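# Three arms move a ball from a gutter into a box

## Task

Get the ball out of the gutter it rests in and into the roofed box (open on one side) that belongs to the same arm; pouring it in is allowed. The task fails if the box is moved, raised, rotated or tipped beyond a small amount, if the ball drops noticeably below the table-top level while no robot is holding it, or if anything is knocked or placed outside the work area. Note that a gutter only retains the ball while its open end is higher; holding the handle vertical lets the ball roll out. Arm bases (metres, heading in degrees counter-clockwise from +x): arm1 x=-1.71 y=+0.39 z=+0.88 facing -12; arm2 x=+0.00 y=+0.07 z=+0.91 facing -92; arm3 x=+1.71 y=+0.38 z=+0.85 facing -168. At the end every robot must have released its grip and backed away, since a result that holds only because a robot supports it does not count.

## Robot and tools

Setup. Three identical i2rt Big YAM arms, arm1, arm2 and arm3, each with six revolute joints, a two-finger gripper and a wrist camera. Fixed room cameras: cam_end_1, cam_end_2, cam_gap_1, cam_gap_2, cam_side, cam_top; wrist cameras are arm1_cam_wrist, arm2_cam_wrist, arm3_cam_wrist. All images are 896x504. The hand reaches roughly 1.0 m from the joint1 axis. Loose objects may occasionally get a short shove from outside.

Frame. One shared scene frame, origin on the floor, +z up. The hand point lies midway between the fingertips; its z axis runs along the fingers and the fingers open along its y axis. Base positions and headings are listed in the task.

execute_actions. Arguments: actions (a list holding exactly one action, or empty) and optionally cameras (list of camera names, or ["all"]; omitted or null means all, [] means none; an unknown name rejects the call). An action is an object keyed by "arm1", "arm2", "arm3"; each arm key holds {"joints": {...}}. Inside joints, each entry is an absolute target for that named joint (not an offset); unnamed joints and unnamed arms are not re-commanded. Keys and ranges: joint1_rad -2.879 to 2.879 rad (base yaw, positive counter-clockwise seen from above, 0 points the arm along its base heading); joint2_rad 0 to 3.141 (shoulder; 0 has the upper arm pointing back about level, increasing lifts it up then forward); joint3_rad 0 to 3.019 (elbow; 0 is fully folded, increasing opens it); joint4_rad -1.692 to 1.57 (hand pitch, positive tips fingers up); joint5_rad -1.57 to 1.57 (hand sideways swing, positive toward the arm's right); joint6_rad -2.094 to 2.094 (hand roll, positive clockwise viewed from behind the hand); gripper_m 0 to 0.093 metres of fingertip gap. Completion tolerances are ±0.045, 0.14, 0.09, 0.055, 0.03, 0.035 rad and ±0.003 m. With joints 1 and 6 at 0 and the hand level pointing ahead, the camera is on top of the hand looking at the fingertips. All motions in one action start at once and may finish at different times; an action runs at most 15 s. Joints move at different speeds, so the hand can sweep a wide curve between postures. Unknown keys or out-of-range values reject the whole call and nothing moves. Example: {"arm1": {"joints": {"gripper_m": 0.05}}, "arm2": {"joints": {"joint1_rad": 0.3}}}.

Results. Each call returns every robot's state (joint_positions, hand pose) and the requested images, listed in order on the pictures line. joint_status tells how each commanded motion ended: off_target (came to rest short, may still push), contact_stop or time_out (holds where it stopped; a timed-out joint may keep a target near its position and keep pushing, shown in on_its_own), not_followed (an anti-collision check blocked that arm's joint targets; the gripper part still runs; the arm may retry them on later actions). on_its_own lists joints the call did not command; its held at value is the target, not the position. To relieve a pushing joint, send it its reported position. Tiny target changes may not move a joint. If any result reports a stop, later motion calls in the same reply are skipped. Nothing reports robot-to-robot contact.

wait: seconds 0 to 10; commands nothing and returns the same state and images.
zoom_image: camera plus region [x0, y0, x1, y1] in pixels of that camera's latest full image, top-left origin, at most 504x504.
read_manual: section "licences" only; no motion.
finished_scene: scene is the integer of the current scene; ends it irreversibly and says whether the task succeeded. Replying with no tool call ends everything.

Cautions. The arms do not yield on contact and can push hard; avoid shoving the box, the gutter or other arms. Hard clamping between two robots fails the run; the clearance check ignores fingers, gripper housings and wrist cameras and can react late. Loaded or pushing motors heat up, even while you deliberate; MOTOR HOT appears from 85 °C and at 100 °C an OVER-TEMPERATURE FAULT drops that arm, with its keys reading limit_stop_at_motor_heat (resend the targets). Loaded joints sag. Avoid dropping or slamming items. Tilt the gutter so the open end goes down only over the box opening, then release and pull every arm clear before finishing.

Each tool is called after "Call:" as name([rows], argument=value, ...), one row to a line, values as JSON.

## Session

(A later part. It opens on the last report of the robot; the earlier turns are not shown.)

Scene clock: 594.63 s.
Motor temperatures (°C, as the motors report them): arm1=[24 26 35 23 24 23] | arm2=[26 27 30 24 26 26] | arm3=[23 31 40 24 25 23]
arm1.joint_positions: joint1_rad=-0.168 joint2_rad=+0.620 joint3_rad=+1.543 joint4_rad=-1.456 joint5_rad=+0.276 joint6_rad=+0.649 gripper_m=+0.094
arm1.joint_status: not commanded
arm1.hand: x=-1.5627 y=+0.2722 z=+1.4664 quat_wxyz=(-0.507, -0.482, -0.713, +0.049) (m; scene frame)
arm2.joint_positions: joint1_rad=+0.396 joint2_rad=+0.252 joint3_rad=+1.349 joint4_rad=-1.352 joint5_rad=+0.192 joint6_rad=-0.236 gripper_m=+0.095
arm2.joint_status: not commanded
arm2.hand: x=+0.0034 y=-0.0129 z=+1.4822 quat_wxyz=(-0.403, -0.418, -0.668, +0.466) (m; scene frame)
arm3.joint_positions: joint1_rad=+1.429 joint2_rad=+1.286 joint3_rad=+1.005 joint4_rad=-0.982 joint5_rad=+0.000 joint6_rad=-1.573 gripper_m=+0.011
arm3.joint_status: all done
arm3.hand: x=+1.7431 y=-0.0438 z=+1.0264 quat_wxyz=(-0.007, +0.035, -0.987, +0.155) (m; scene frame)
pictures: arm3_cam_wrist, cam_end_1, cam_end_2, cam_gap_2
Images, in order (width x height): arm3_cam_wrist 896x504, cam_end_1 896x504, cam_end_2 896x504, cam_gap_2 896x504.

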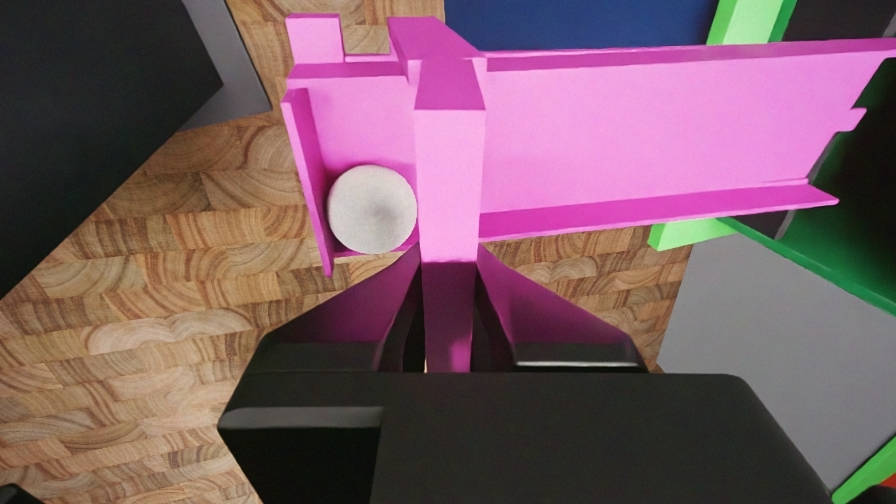

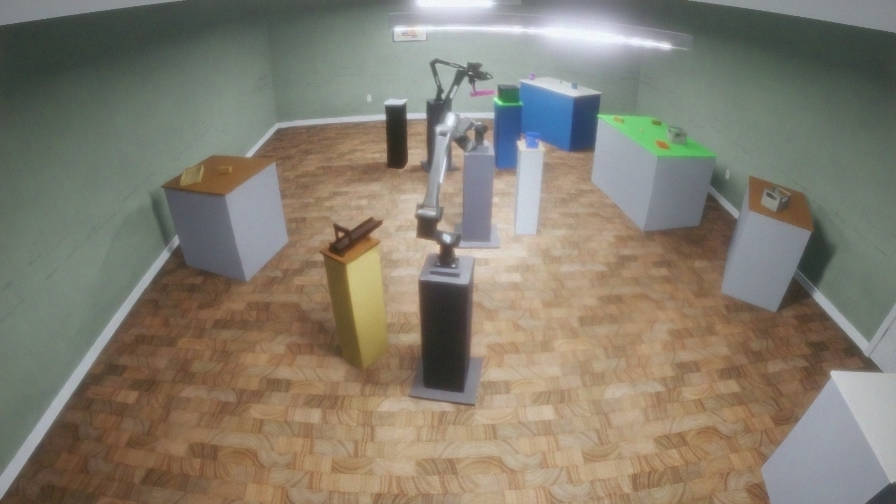

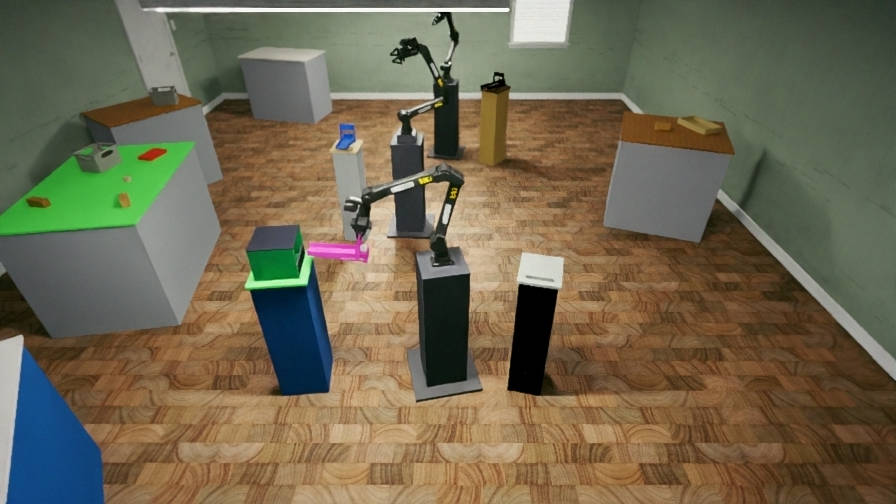

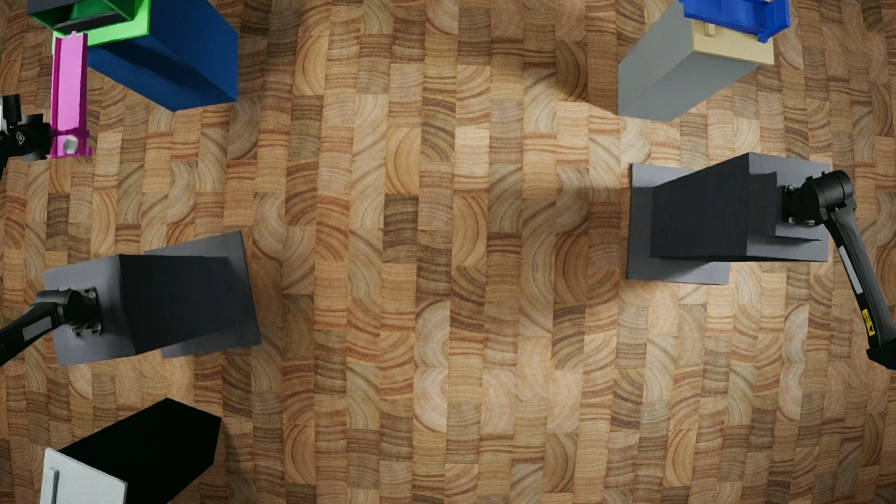

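Call:
execute_actions([
  {"arm3": {"joints": {"joint2_rad": 1.393, "joint3_rad": 1.184}}},
], cameras=["arm3_cam_wrist", "cam_end_2", "cam_gap_2", "cam_end_1"])

Scene clock: 630.83 s.
Motor temperatures (°C, as the motors report them): arm1=[24 26 35 23 24 23] | arm2=[26 27 31 24 26 26] | arm3=[23 31 44 24 25 23]
arm1.joint_positions: joint1_rad=-0.168 joint2_rad=+0.620 joint3_rad=+1.543 joint4_rad=-1.456 joint5_rad=+0.276 joint6_rad=+0.649 gripper_m=+0.094
arm1.joint_status: not commanded
arm1.hand: x=-1.5627 y=+0.2722 z=+1.4664 quat_wxyz=(-0.507, -0.482, -0.713, +0.049) (m; scene frame)
arm2.joint_positions: joint1_rad=+0.396 joint2_rad=+0.252 joint3_rad=+1.349 joint4_rad=-1.352 joint5_rad=+0.192 joint6_rad=-0.236 gripper_m=+0.095
arm2.joint_status: not commanded
arm2.hand: x=+0.0034 y=-0.0129 z=+1.4822 quat_wxyz=(-0.403, -0.418, -0.668, +0.466) (m; scene frame)
arm3.joint_positions: joint1_rad=+1.429 joint2_rad=+1.410 joint3_rad=+1.113 joint4_rad=-0.988 joint5_rad=+0.000 joint6_rad=-1.573 gripper_m=+0.011
arm3.joint_status: all done
arm3.hand: x=+1.7459 y=-0.0847 z=+1.0213 quat_wxyz=(-0.006, +0.035, -0.989, +0.145) (m; scene frame)
pictures: arm3_cam_wrist, cam_end_1, cam_end_2, cam_gap_2
Images, in order (width x height): arm3_cam_wrist 896x504, cam_end_1 896x504, cam_end_2 896x504, cam_gap_2 896x504.

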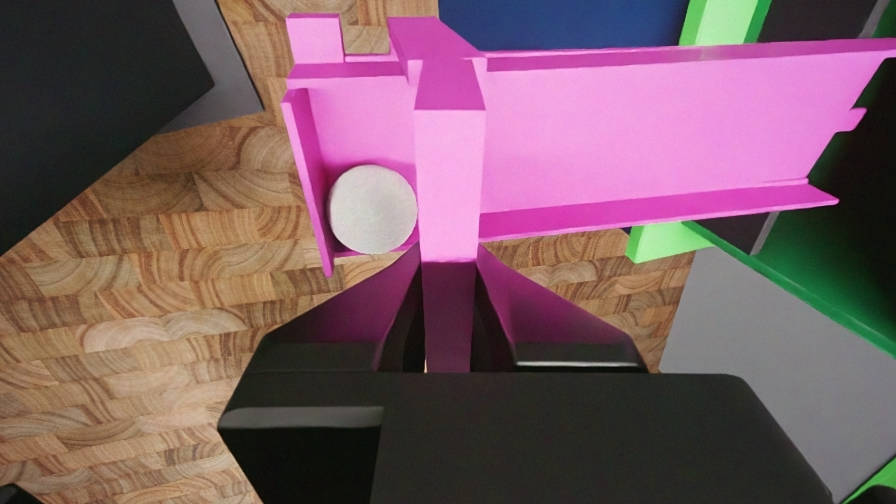

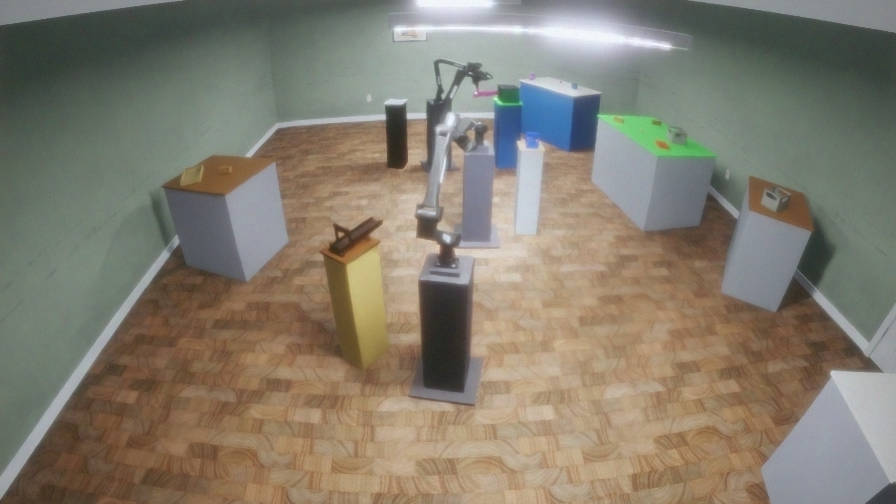

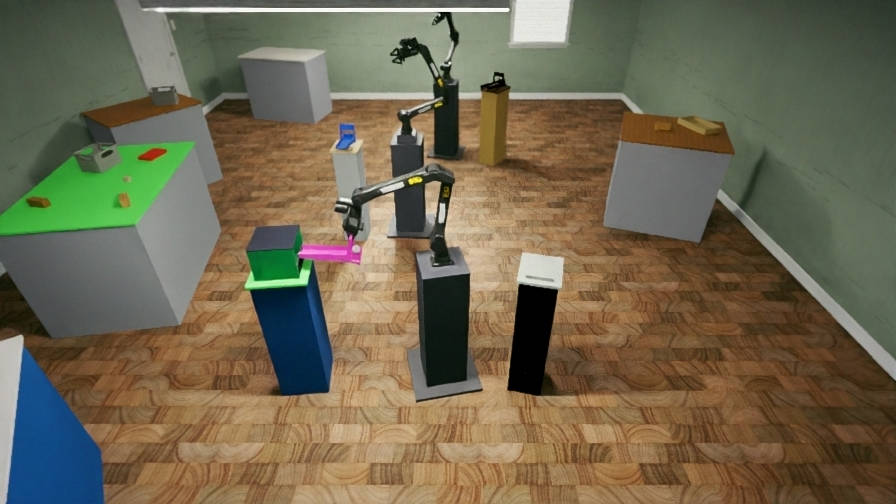

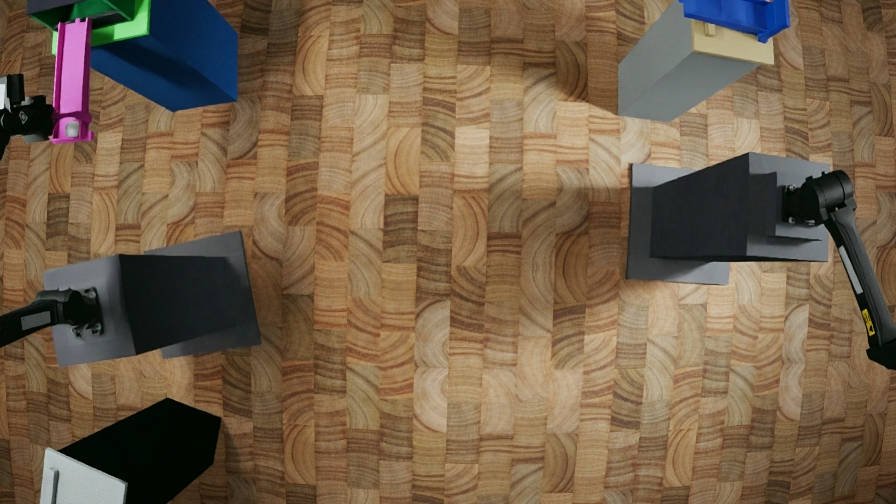

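Call:
execute_actions(actions=[])

Scene clock: 653.23 s.
Motor temperatures (°C, as the motors report them): arm1=[24 26 36 23 24 23] | arm2=[26 27 31 24 26 26] | arm3=[23 31 47 24 25 23]
arm1.joint_positions: joint1_rad=-0.168 joint2_rad=+0.620 joint3_rad=+1.543 joint4_rad=-1.456 joint5_rad=+0.276 joint6_rad=+0.649 gripper_m=+0.094
arm1.joint_status: not commanded
arm1.hand: x=-1.5627 y=+0.2722 z=+1.4664 quat_wxyz=(-0.507, -0.482, -0.713, +0.049) (m; scene frame)
arm2.joint_positions: joint1_rad=+0.396 joint2_rad=+0.252 joint3_rad=+1.349 joint4_rad=-1.352 joint5_rad=+0.192 joint6_rad=-0.236 gripper_m=+0.095
arm2.joint_status: not commanded
arm2.hand: x=+0.0034 y=-0.0129 z=+1.4822 quat_wxyz=(-0.403, -0.418, -0.668, +0.466) (m; scene frame)
arm3.joint_positions: joint1_rad=+1.429 joint2_rad=+1.410 joint3_rad=+1.113 joint4_rad=-0.988 joint5_rad=+0.000 joint6_rad=-1.573 gripper_m=+0.011
arm3.joint_status: all done
arm3.hand: x=+1.7459 y=-0.0847 z=+1.0213 quat_wxyz=(-0.006, +0.035, -0.989, +0.145) (m; scene frame)
pictures: arm1_cam_wrist, arm2_cam_wrist, arm3_cam_wrist, cam_end_1, cam_end_2, cam_gap_1, cam_gap_2, cam_side, cam_top
Images, in order (width x height): arm1_cam_wrist 896x504, arm2_cam_wrist 896x504, arm3_cam_wrist 896x504, cam_end_1 896x504, cam_end_2 896x504, cam_gap_1 896x504, cam_gap_2 896x504, cam_side 896x504, cam_top 896x504.

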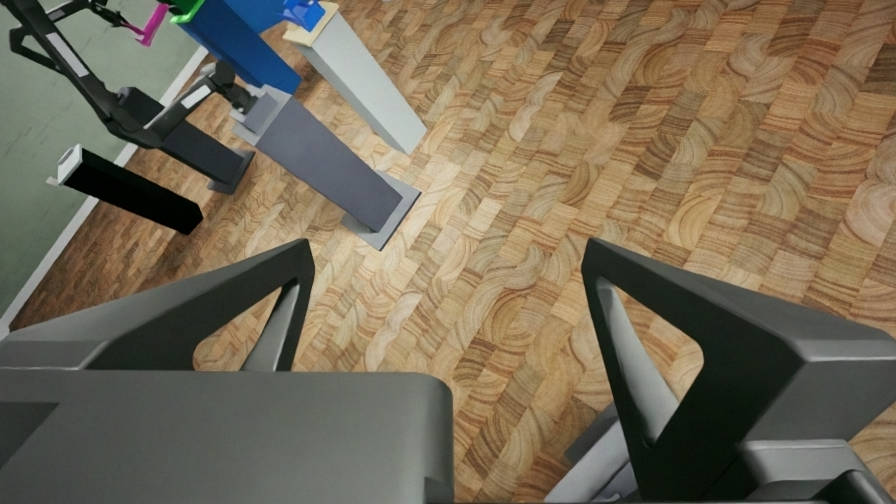

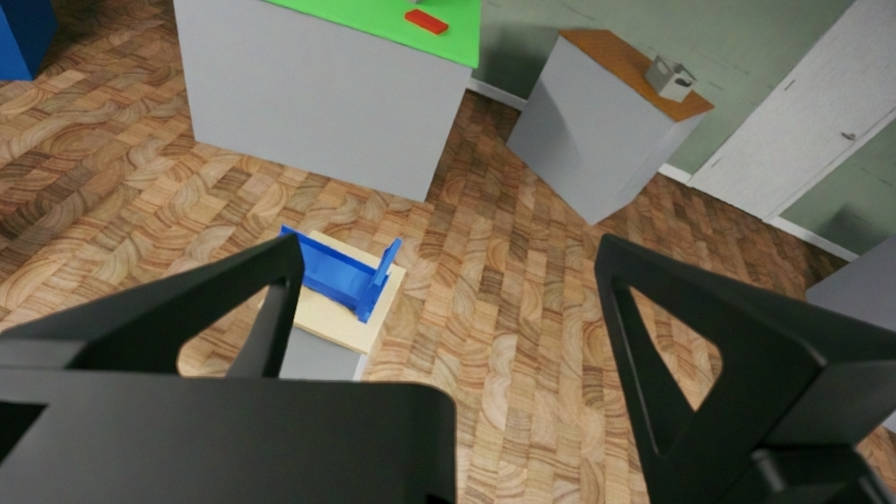

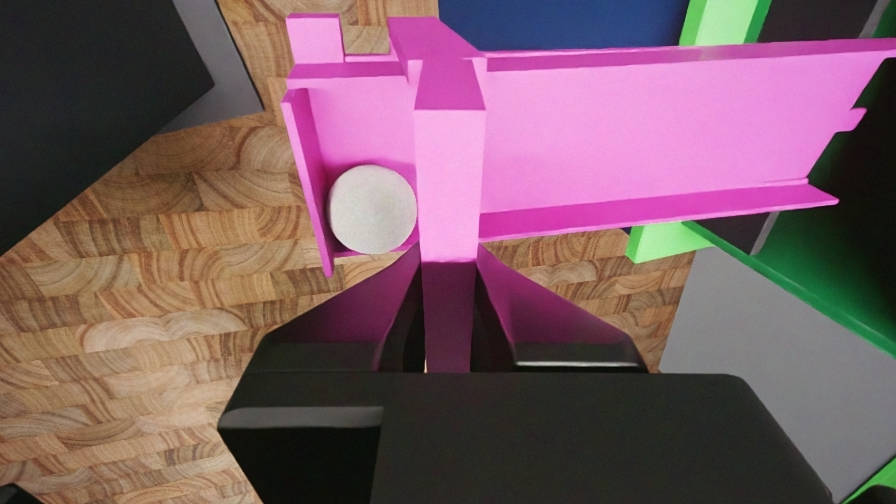

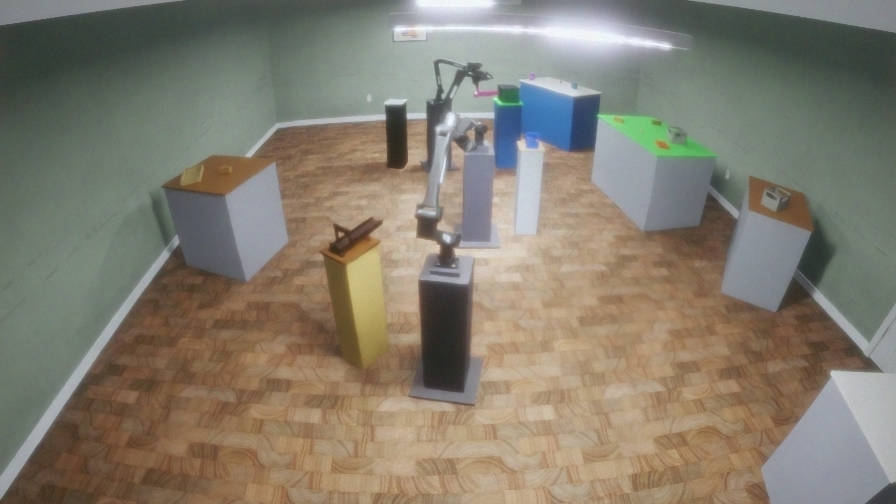

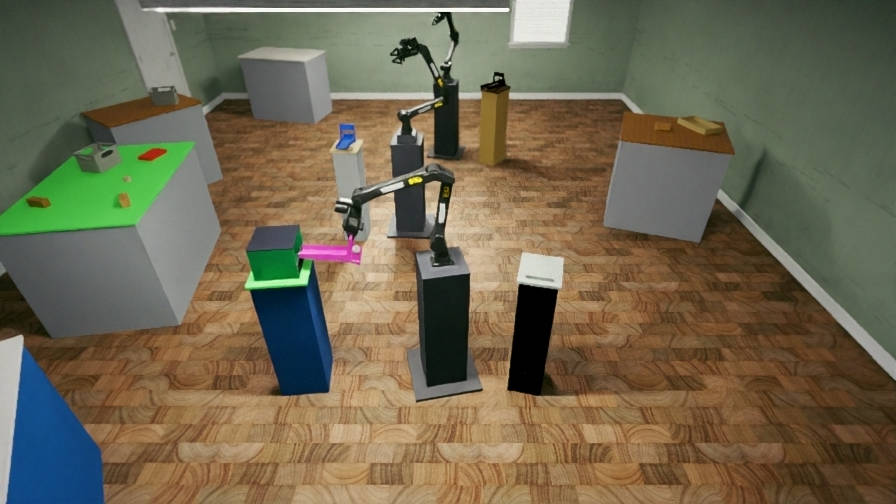

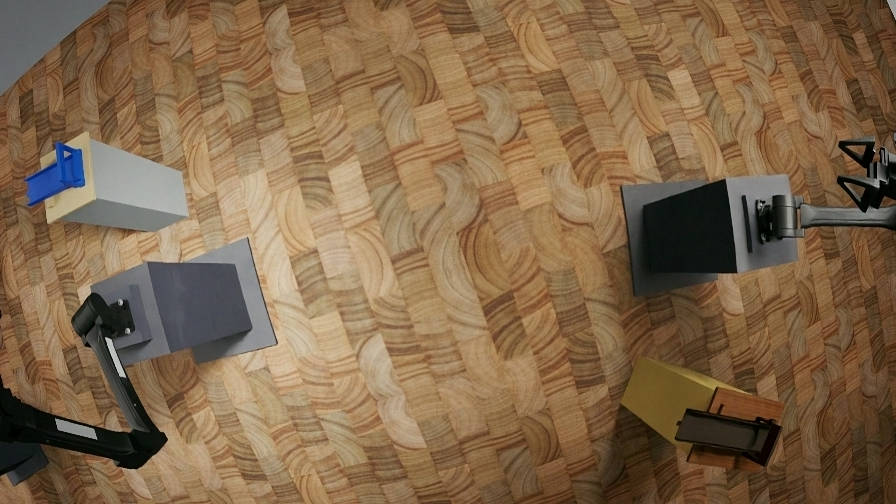

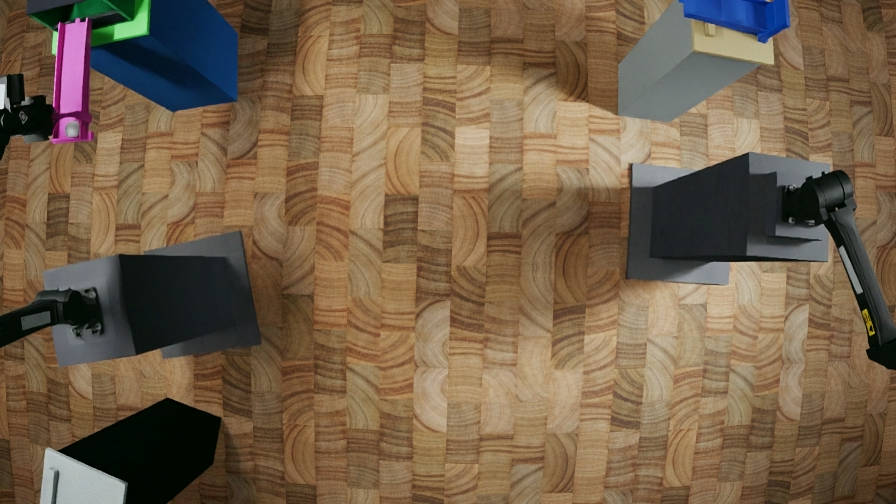

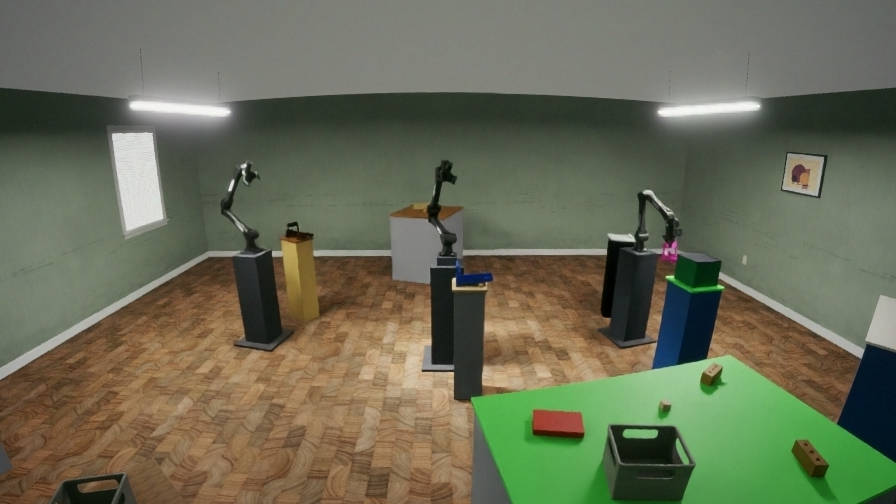

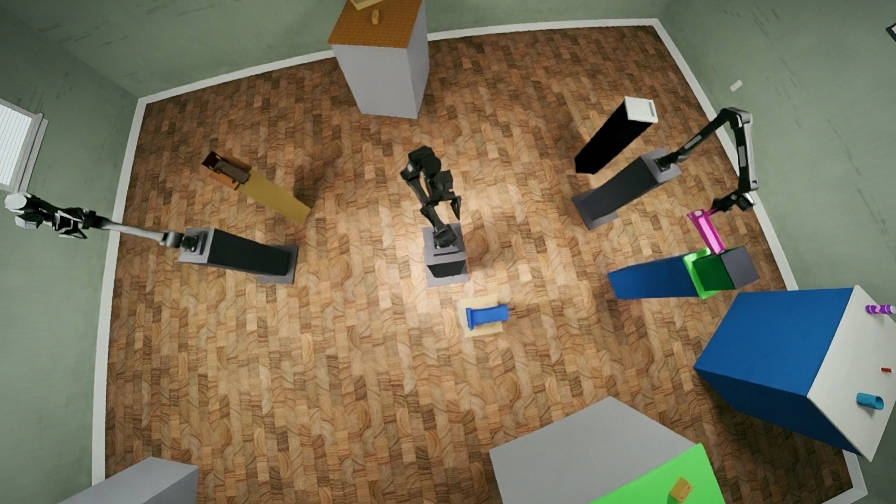

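Call:
zoom_image(camera="cam_end_2", region=[240, 200, 380, 300])

Call:
zoom_image(camera="cam_end_1", region=[455, 65, 535, 115])

Call:
zoom_image(camera="cam_gap_2", region=[0, 0, 180, 160])

Region (240, 200, 380, 300) of cam_end_2's 896x504 image, scaled by 3.600, with more detail than that image has; it fills the top 360 rows of this view, and the rest is white.

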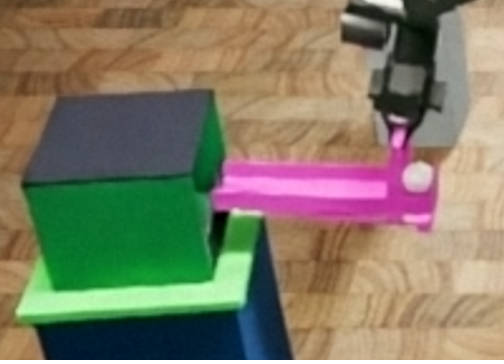

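Region (455, 65, 535, 115) of cam_end_1's 896x504 image, scaled by 6.300, with more detail than that image has; it fills the top 315 rows of this view, and the rest is white.

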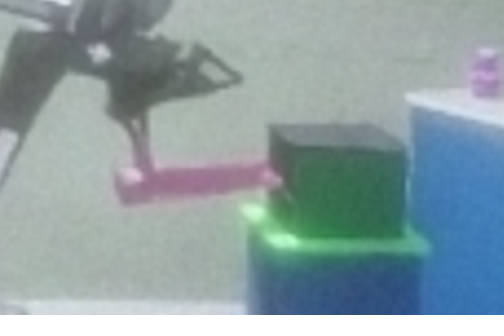

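Region (0, 0, 180, 160) of cam_gap_2's 896x504 image, scaled by 2.800, with more detail than that image has.

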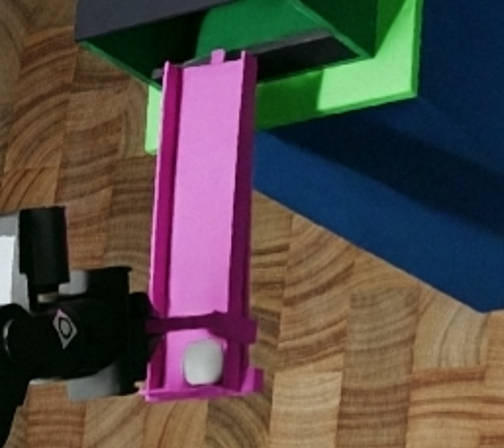

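Call:
execute_actions([
  {"arm3": {"joints": {"joint3_rad": 1.207}}},
], cameras=["arm3_cam_wrist", "cam_end_1", "cam_end_2", "cam_gap_2"])

Scene clock: 668.23 s.
Motor temperatures (°C, as the motors report them): arm1=[24 26 36 23 24 23] | arm2=[26 27 31 24 26 26] | arm3=[23 31 48 24 25 23]
arm1.joint_positions: joint1_rad=-0.168 joint2_rad=+0.620 joint3_rad=+1.543 joint4_rad=-1.456 joint5_rad=+0.276 joint6_rad=+0.649 gripper_m=+0.094
arm1.joint_status: not commanded
arm1.hand: x=-1.5627 y=+0.2722 z=+1.4664 quat_wxyz=(-0.507, -0.482, -0.713, +0.049) (m; scene frame)
arm2.joint_positions: joint1_rad=+0.396 joint2_rad=+0.252 joint3_rad=+1.349 joint4_rad=-1.352 joint5_rad=+0.192 joint6_rad=-0.236 gripper_m=+0.095
arm2.joint_status: not commanded
arm2.hand: x=+0.0034 y=-0.0129 z=+1.4822 quat_wxyz=(-0.403, -0.418, -0.668, +0.466) (m; scene frame)
arm3.joint_positions: joint1_rad=+1.429 joint2_rad=+1.410 joint3_rad=+1.132 joint4_rad=-0.988 joint5_rad=+0.000 joint6_rad=-1.573 gripper_m=+0.011
arm3.joint_status: all done
arm3.hand: x=+1.7464 y=-0.0912 z=+1.0297 quat_wxyz=(-0.007, +0.035, -0.987, +0.154) (m; scene frame)
pictures: arm3_cam_wrist, cam_end_1, cam_end_2, cam_gap_2
Images, in order (width x height): arm3_cam_wrist 896x504, cam_end_1 896x504, cam_end_2 896x504, cam_gap_2 896x504.

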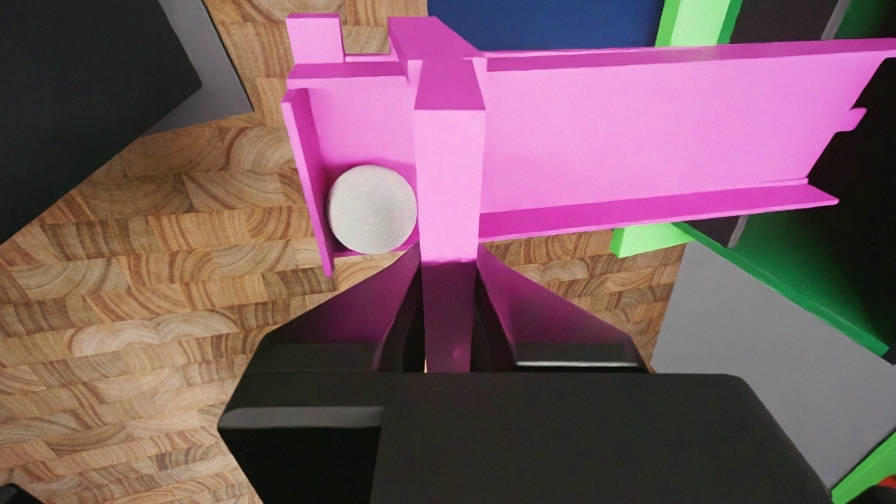

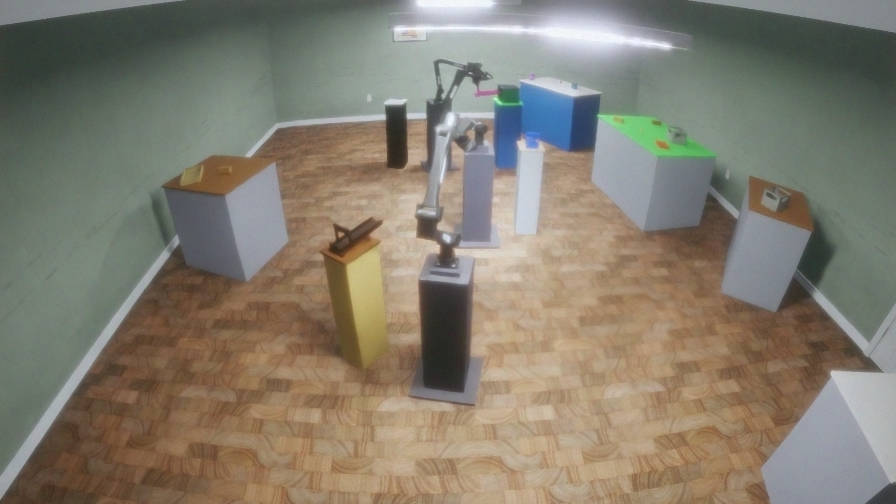

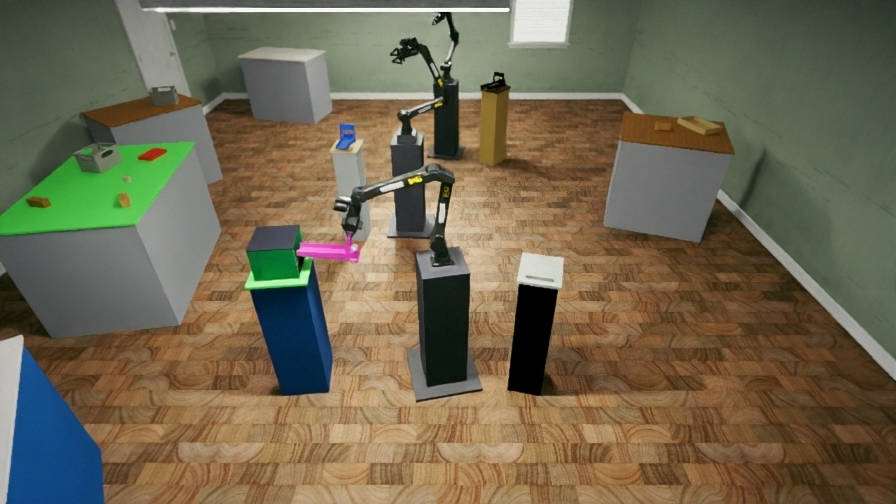

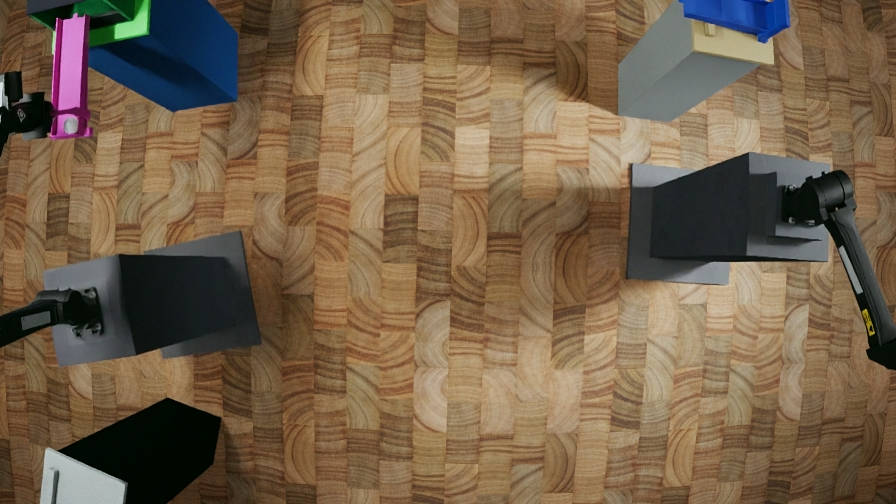

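Call:
zoom_image(camera="cam_end_2", region=[270, 215, 350, 285])

Call:
zoom_image(camera="cam_end_1", region=[470, 75, 530, 112])

Call:
zoom_image(camera="cam_gap_2", region=[20, 0, 160, 70])

Region (270, 215, 350, 285) of cam_end_2's 896x504 image, scaled by 6.300, with more detail than that image has; it fills the top 441 rows of this view, and the rest is white.

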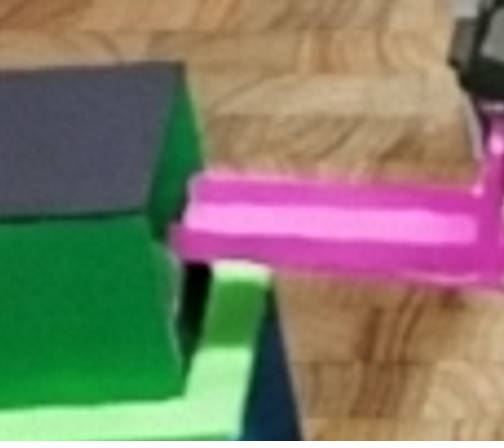

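Region (470, 75, 530, 112) of cam_end_1's 896x504 image, scaled by 8.400, with more detail than that image has; it fills the top 311 rows of this view, and the rest is white.

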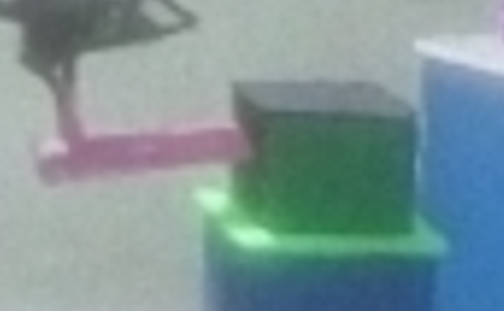

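Region (20, 0, 160, 70) of cam_gap_2's 896x504 image, scaled by 3.600, with more detail than that image has.

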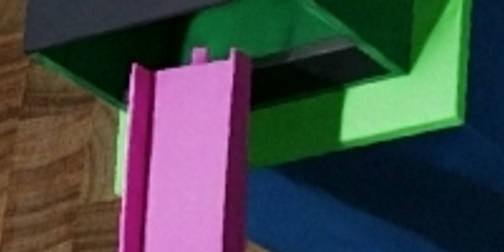

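Call:
execute_actions([
  {"arm3": {"joints": {"joint2_rad": 1.458, "joint3_rad": 1.277}}},
], cameras=["arm3_cam_wrist", "cam_end_1", "cam_end_2", "cam_gap_2"])

Scene clock: 688.13 s.
Motor temperatures (°C, as the motors report them): arm1=[24 26 36 23 24 23] | arm2=[26 27 31 24 26 26] | arm3=[23 32 50 24 25 23]
arm1.joint_positions: joint1_rad=-0.168 joint2_rad=+0.620 joint3_rad=+1.543 joint4_rad=-1.456 joint5_rad=+0.276 joint6_rad=+0.649 gripper_m=+0.094
arm1.joint_status: not commanded
arm1.hand: x=-1.5627 y=+0.2722 z=+1.4664 quat_wxyz=(-0.507, -0.482, -0.713, +0.049) (m; scene frame)
arm2.joint_positions: joint1_rad=+0.396 joint2_rad=+0.252 joint3_rad=+1.349 joint4_rad=-1.352 joint5_rad=+0.192 joint6_rad=-0.236 gripper_m=+0.095
arm2.joint_status: not commanded
arm2.hand: x=+0.0034 y=-0.0129 z=+1.4822 quat_wxyz=(-0.403, -0.418, -0.668, +0.466) (m; scene frame)
arm3.joint_positions: joint1_rad=+1.429 joint2_rad=+1.466 joint3_rad=+1.207 joint4_rad=-0.988 joint5_rad=+0.000 joint6_rad=-1.573 gripper_m=+0.011
arm3.joint_status: all done
arm3.hand: x=+1.7483 y=-0.1187 z=+1.0368 quat_wxyz=(-0.007, +0.035, -0.986, +0.163) (m; scene frame)
pictures: arm3_cam_wrist, cam_end_1, cam_end_2, cam_gap_2
Images, in order (width x height): arm3_cam_wrist 896x504, cam_end_1 896x504, cam_end_2 896x504, cam_gap_2 896x504.

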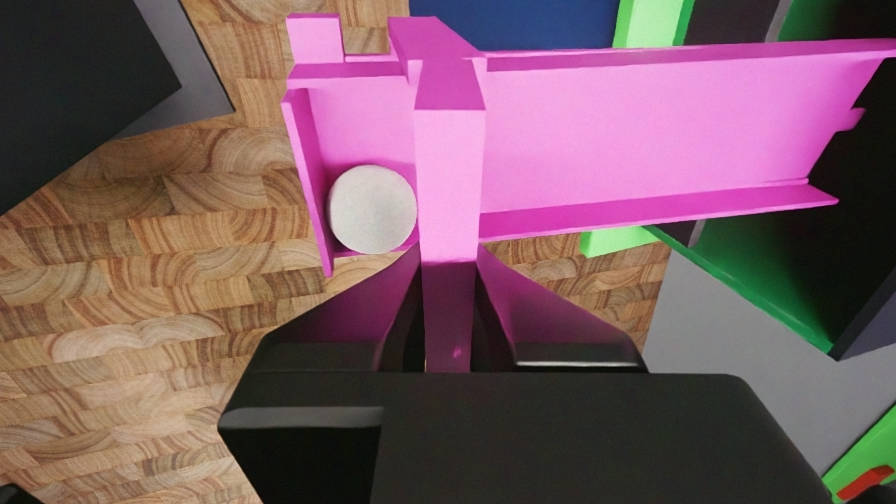

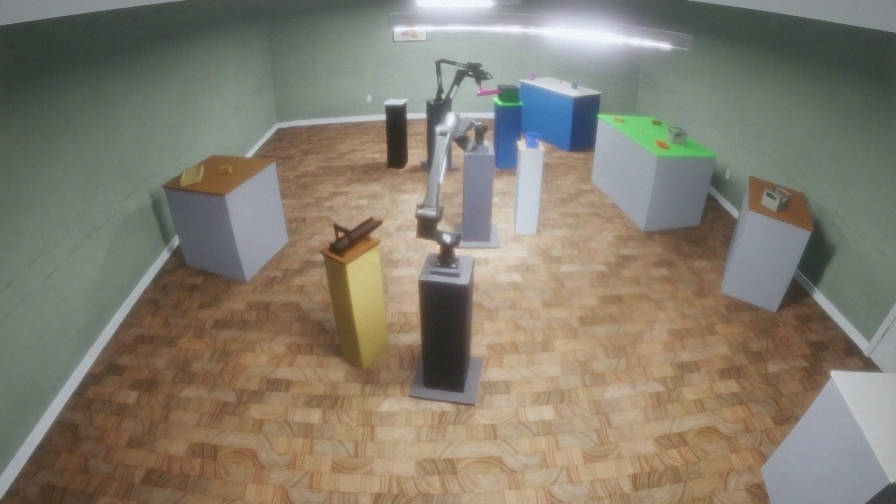

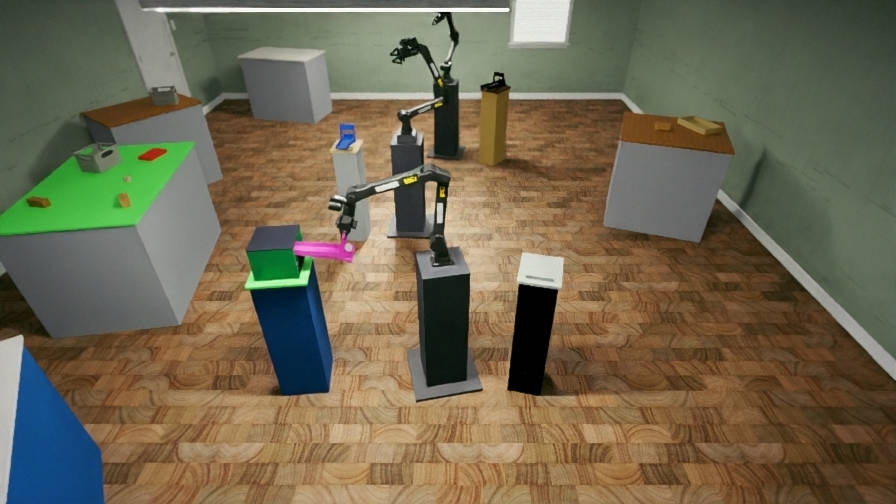

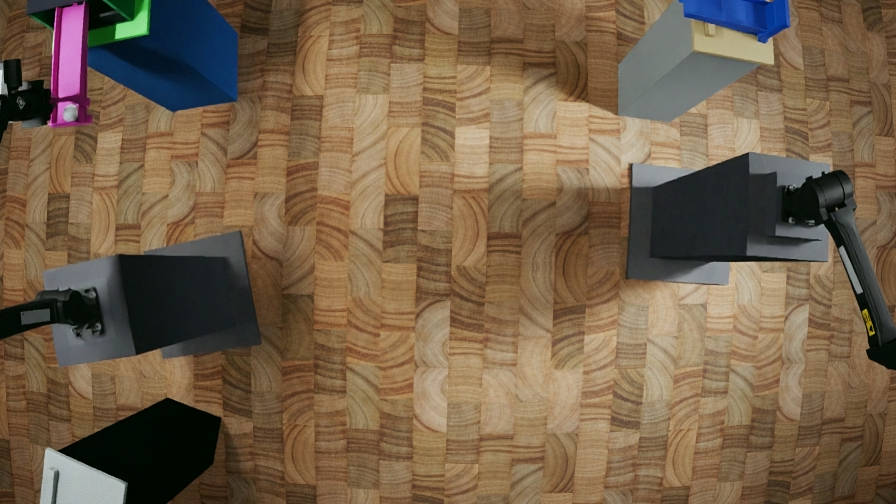

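Call:
zoom_image(camera="cam_end_2", region=[270, 215, 350, 285])

Call:
zoom_image(camera="cam_end_1", region=[470, 75, 530, 112])

Call:
zoom_image(camera="arm3_cam_wrist", region=[560, 0, 896, 380])

Region (270, 215, 350, 285) of cam_end_2's 896x504 image, scaled by 6.300, with more detail than that image has; it fills the top 441 rows of this view, and the rest is white.

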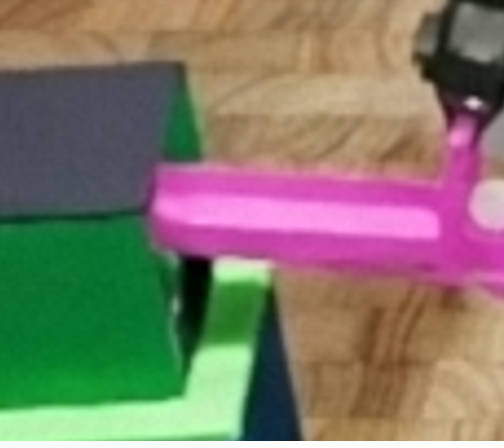

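Region (470, 75, 530, 112) of cam_end_1's 896x504 image, scaled by 8.400, with more detail than that image has; it fills the top 311 rows of this view, and the rest is white.

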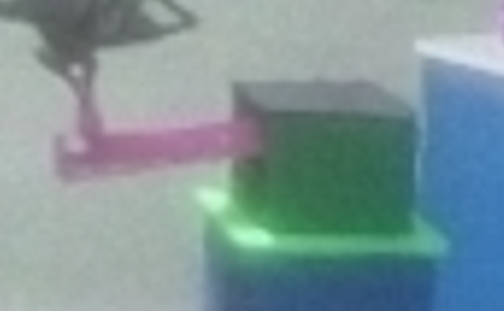

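Region (560, 0, 896, 380) of arm3_cam_wrist's 896x504 image, scaled by 1.326, with more detail than that image has; it fills the left 446 columns of this view, and the rest is white.

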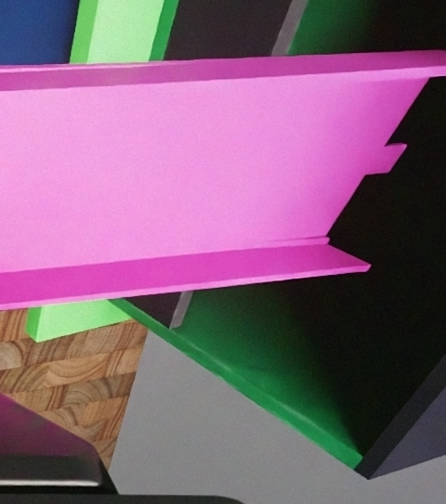

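Call:
execute_actions([
  {"arm3": {"joints": {"joint2_rad": 1.521, "joint3_rad": 1.352, "joint4_rad": -1.03}}},
], cameras=["arm3_cam_wrist", "cam_end_1", "cam_end_2"])

Scene clock: 735.27 s.
Motor temperatures (°C, as the motors report them): arm1=[24 27 36 23 24 23] | arm2=[26 27 31 24 26 26] | arm3=[23 32 51 24 25 23]
arm1.joint_positions: joint1_rad=-0.168 joint2_rad=+0.620 joint3_rad=+1.543 joint4_rad=-1.456 joint5_rad=+0.276 joint6_rad=+0.649 gripper_m=+0.094
arm1.joint_status: not commanded
arm1.hand: x=-1.5627 y=+0.2722 z=+1.4664 quat_wxyz=(-0.507, -0.482, -0.713, +0.049) (m; scene frame)
arm2.joint_positions: joint1_rad=+0.396 joint2_rad=+0.252 joint3_rad=+1.349 joint4_rad=-1.352 joint5_rad=+0.192 joint6_rad=-0.236 gripper_m=+0.095
arm2.joint_status: not commanded
arm2.hand: x=+0.0034 y=-0.0129 z=+1.4822 quat_wxyz=(-0.403, -0.418, -0.668, +0.466) (m; scene frame)
arm3.joint_positions: joint1_rad=+1.429 joint2_rad=+1.533 joint3_rad=+1.277 joint4_rad=-1.027 joint5_rad=+0.000 joint6_rad=-1.573 gripper_m=+0.011
arm3.joint_status: all done
arm3.hand: x=+1.7495 y=-0.1362 z=+1.0329 quat_wxyz=(-0.006, +0.035, -0.989, +0.145) (m; scene frame)
pictures: arm3_cam_wrist, cam_end_1, cam_end_2
Images, in order (width x height): arm3_cam_wrist 896x504, cam_end_1 896x504, cam_end_2 896x504.

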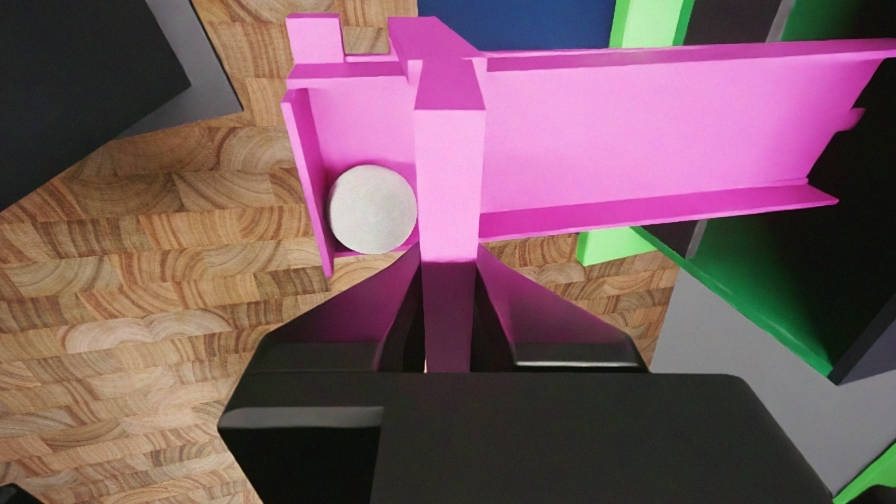

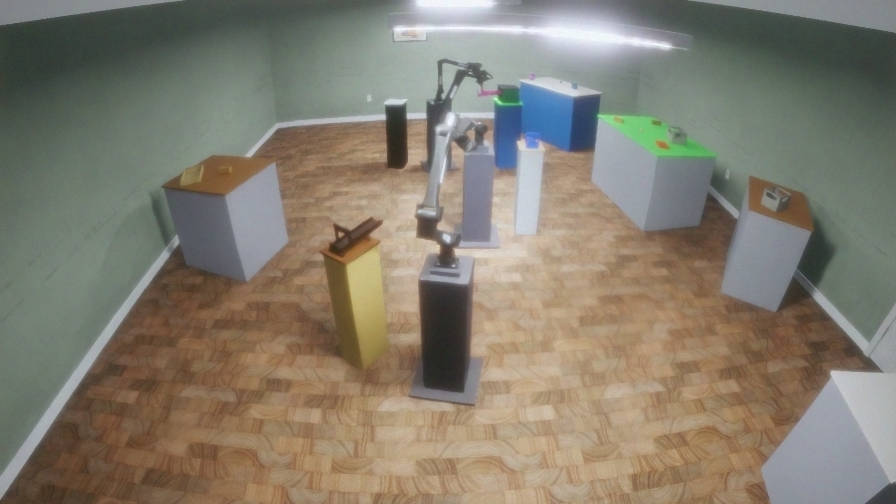

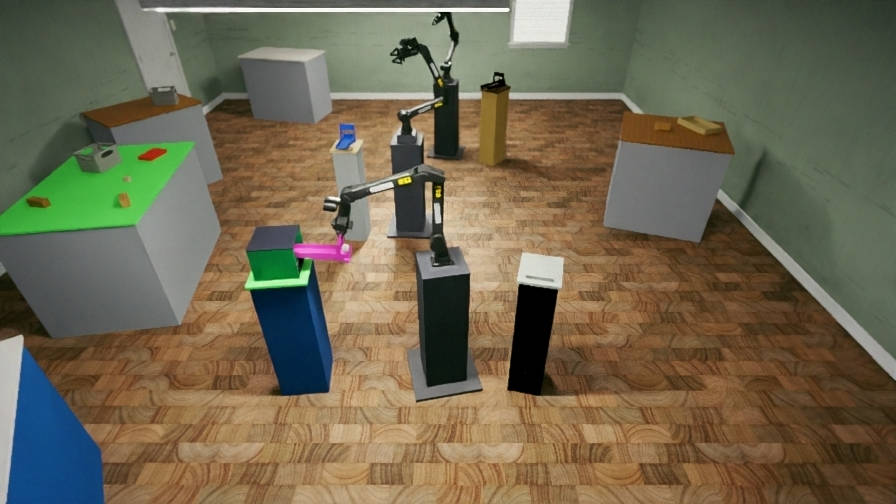

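Call:
zoom_image(camera="cam_end_2", region=[270, 215, 350, 285])

Call:
zoom_image(camera="cam_end_1", region=[470, 75, 530, 112])

Region (270, 215, 350, 285) of cam_end_2's 896x504 image, scaled by 6.300, with more detail than that image has; it fills the top 441 rows of this view, and the rest is white.

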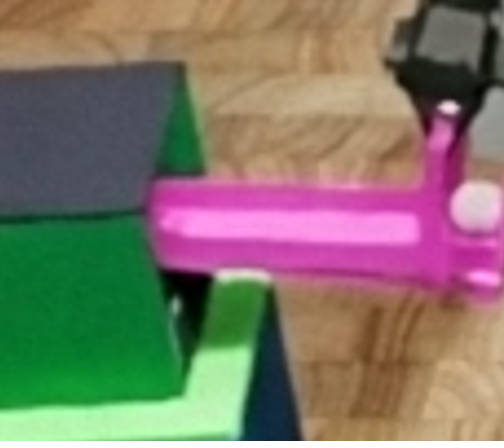

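Region (470, 75, 530, 112) of cam_end_1's 896x504 image, scaled by 8.400, with more detail than that image has; it fills the top 311 rows of this view, and the rest is white.

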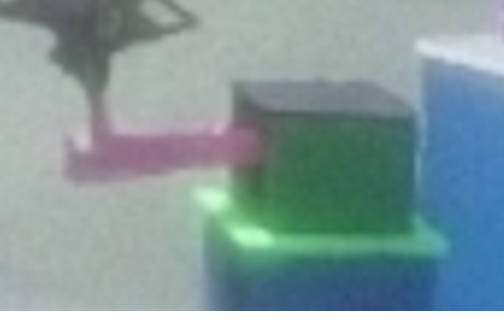

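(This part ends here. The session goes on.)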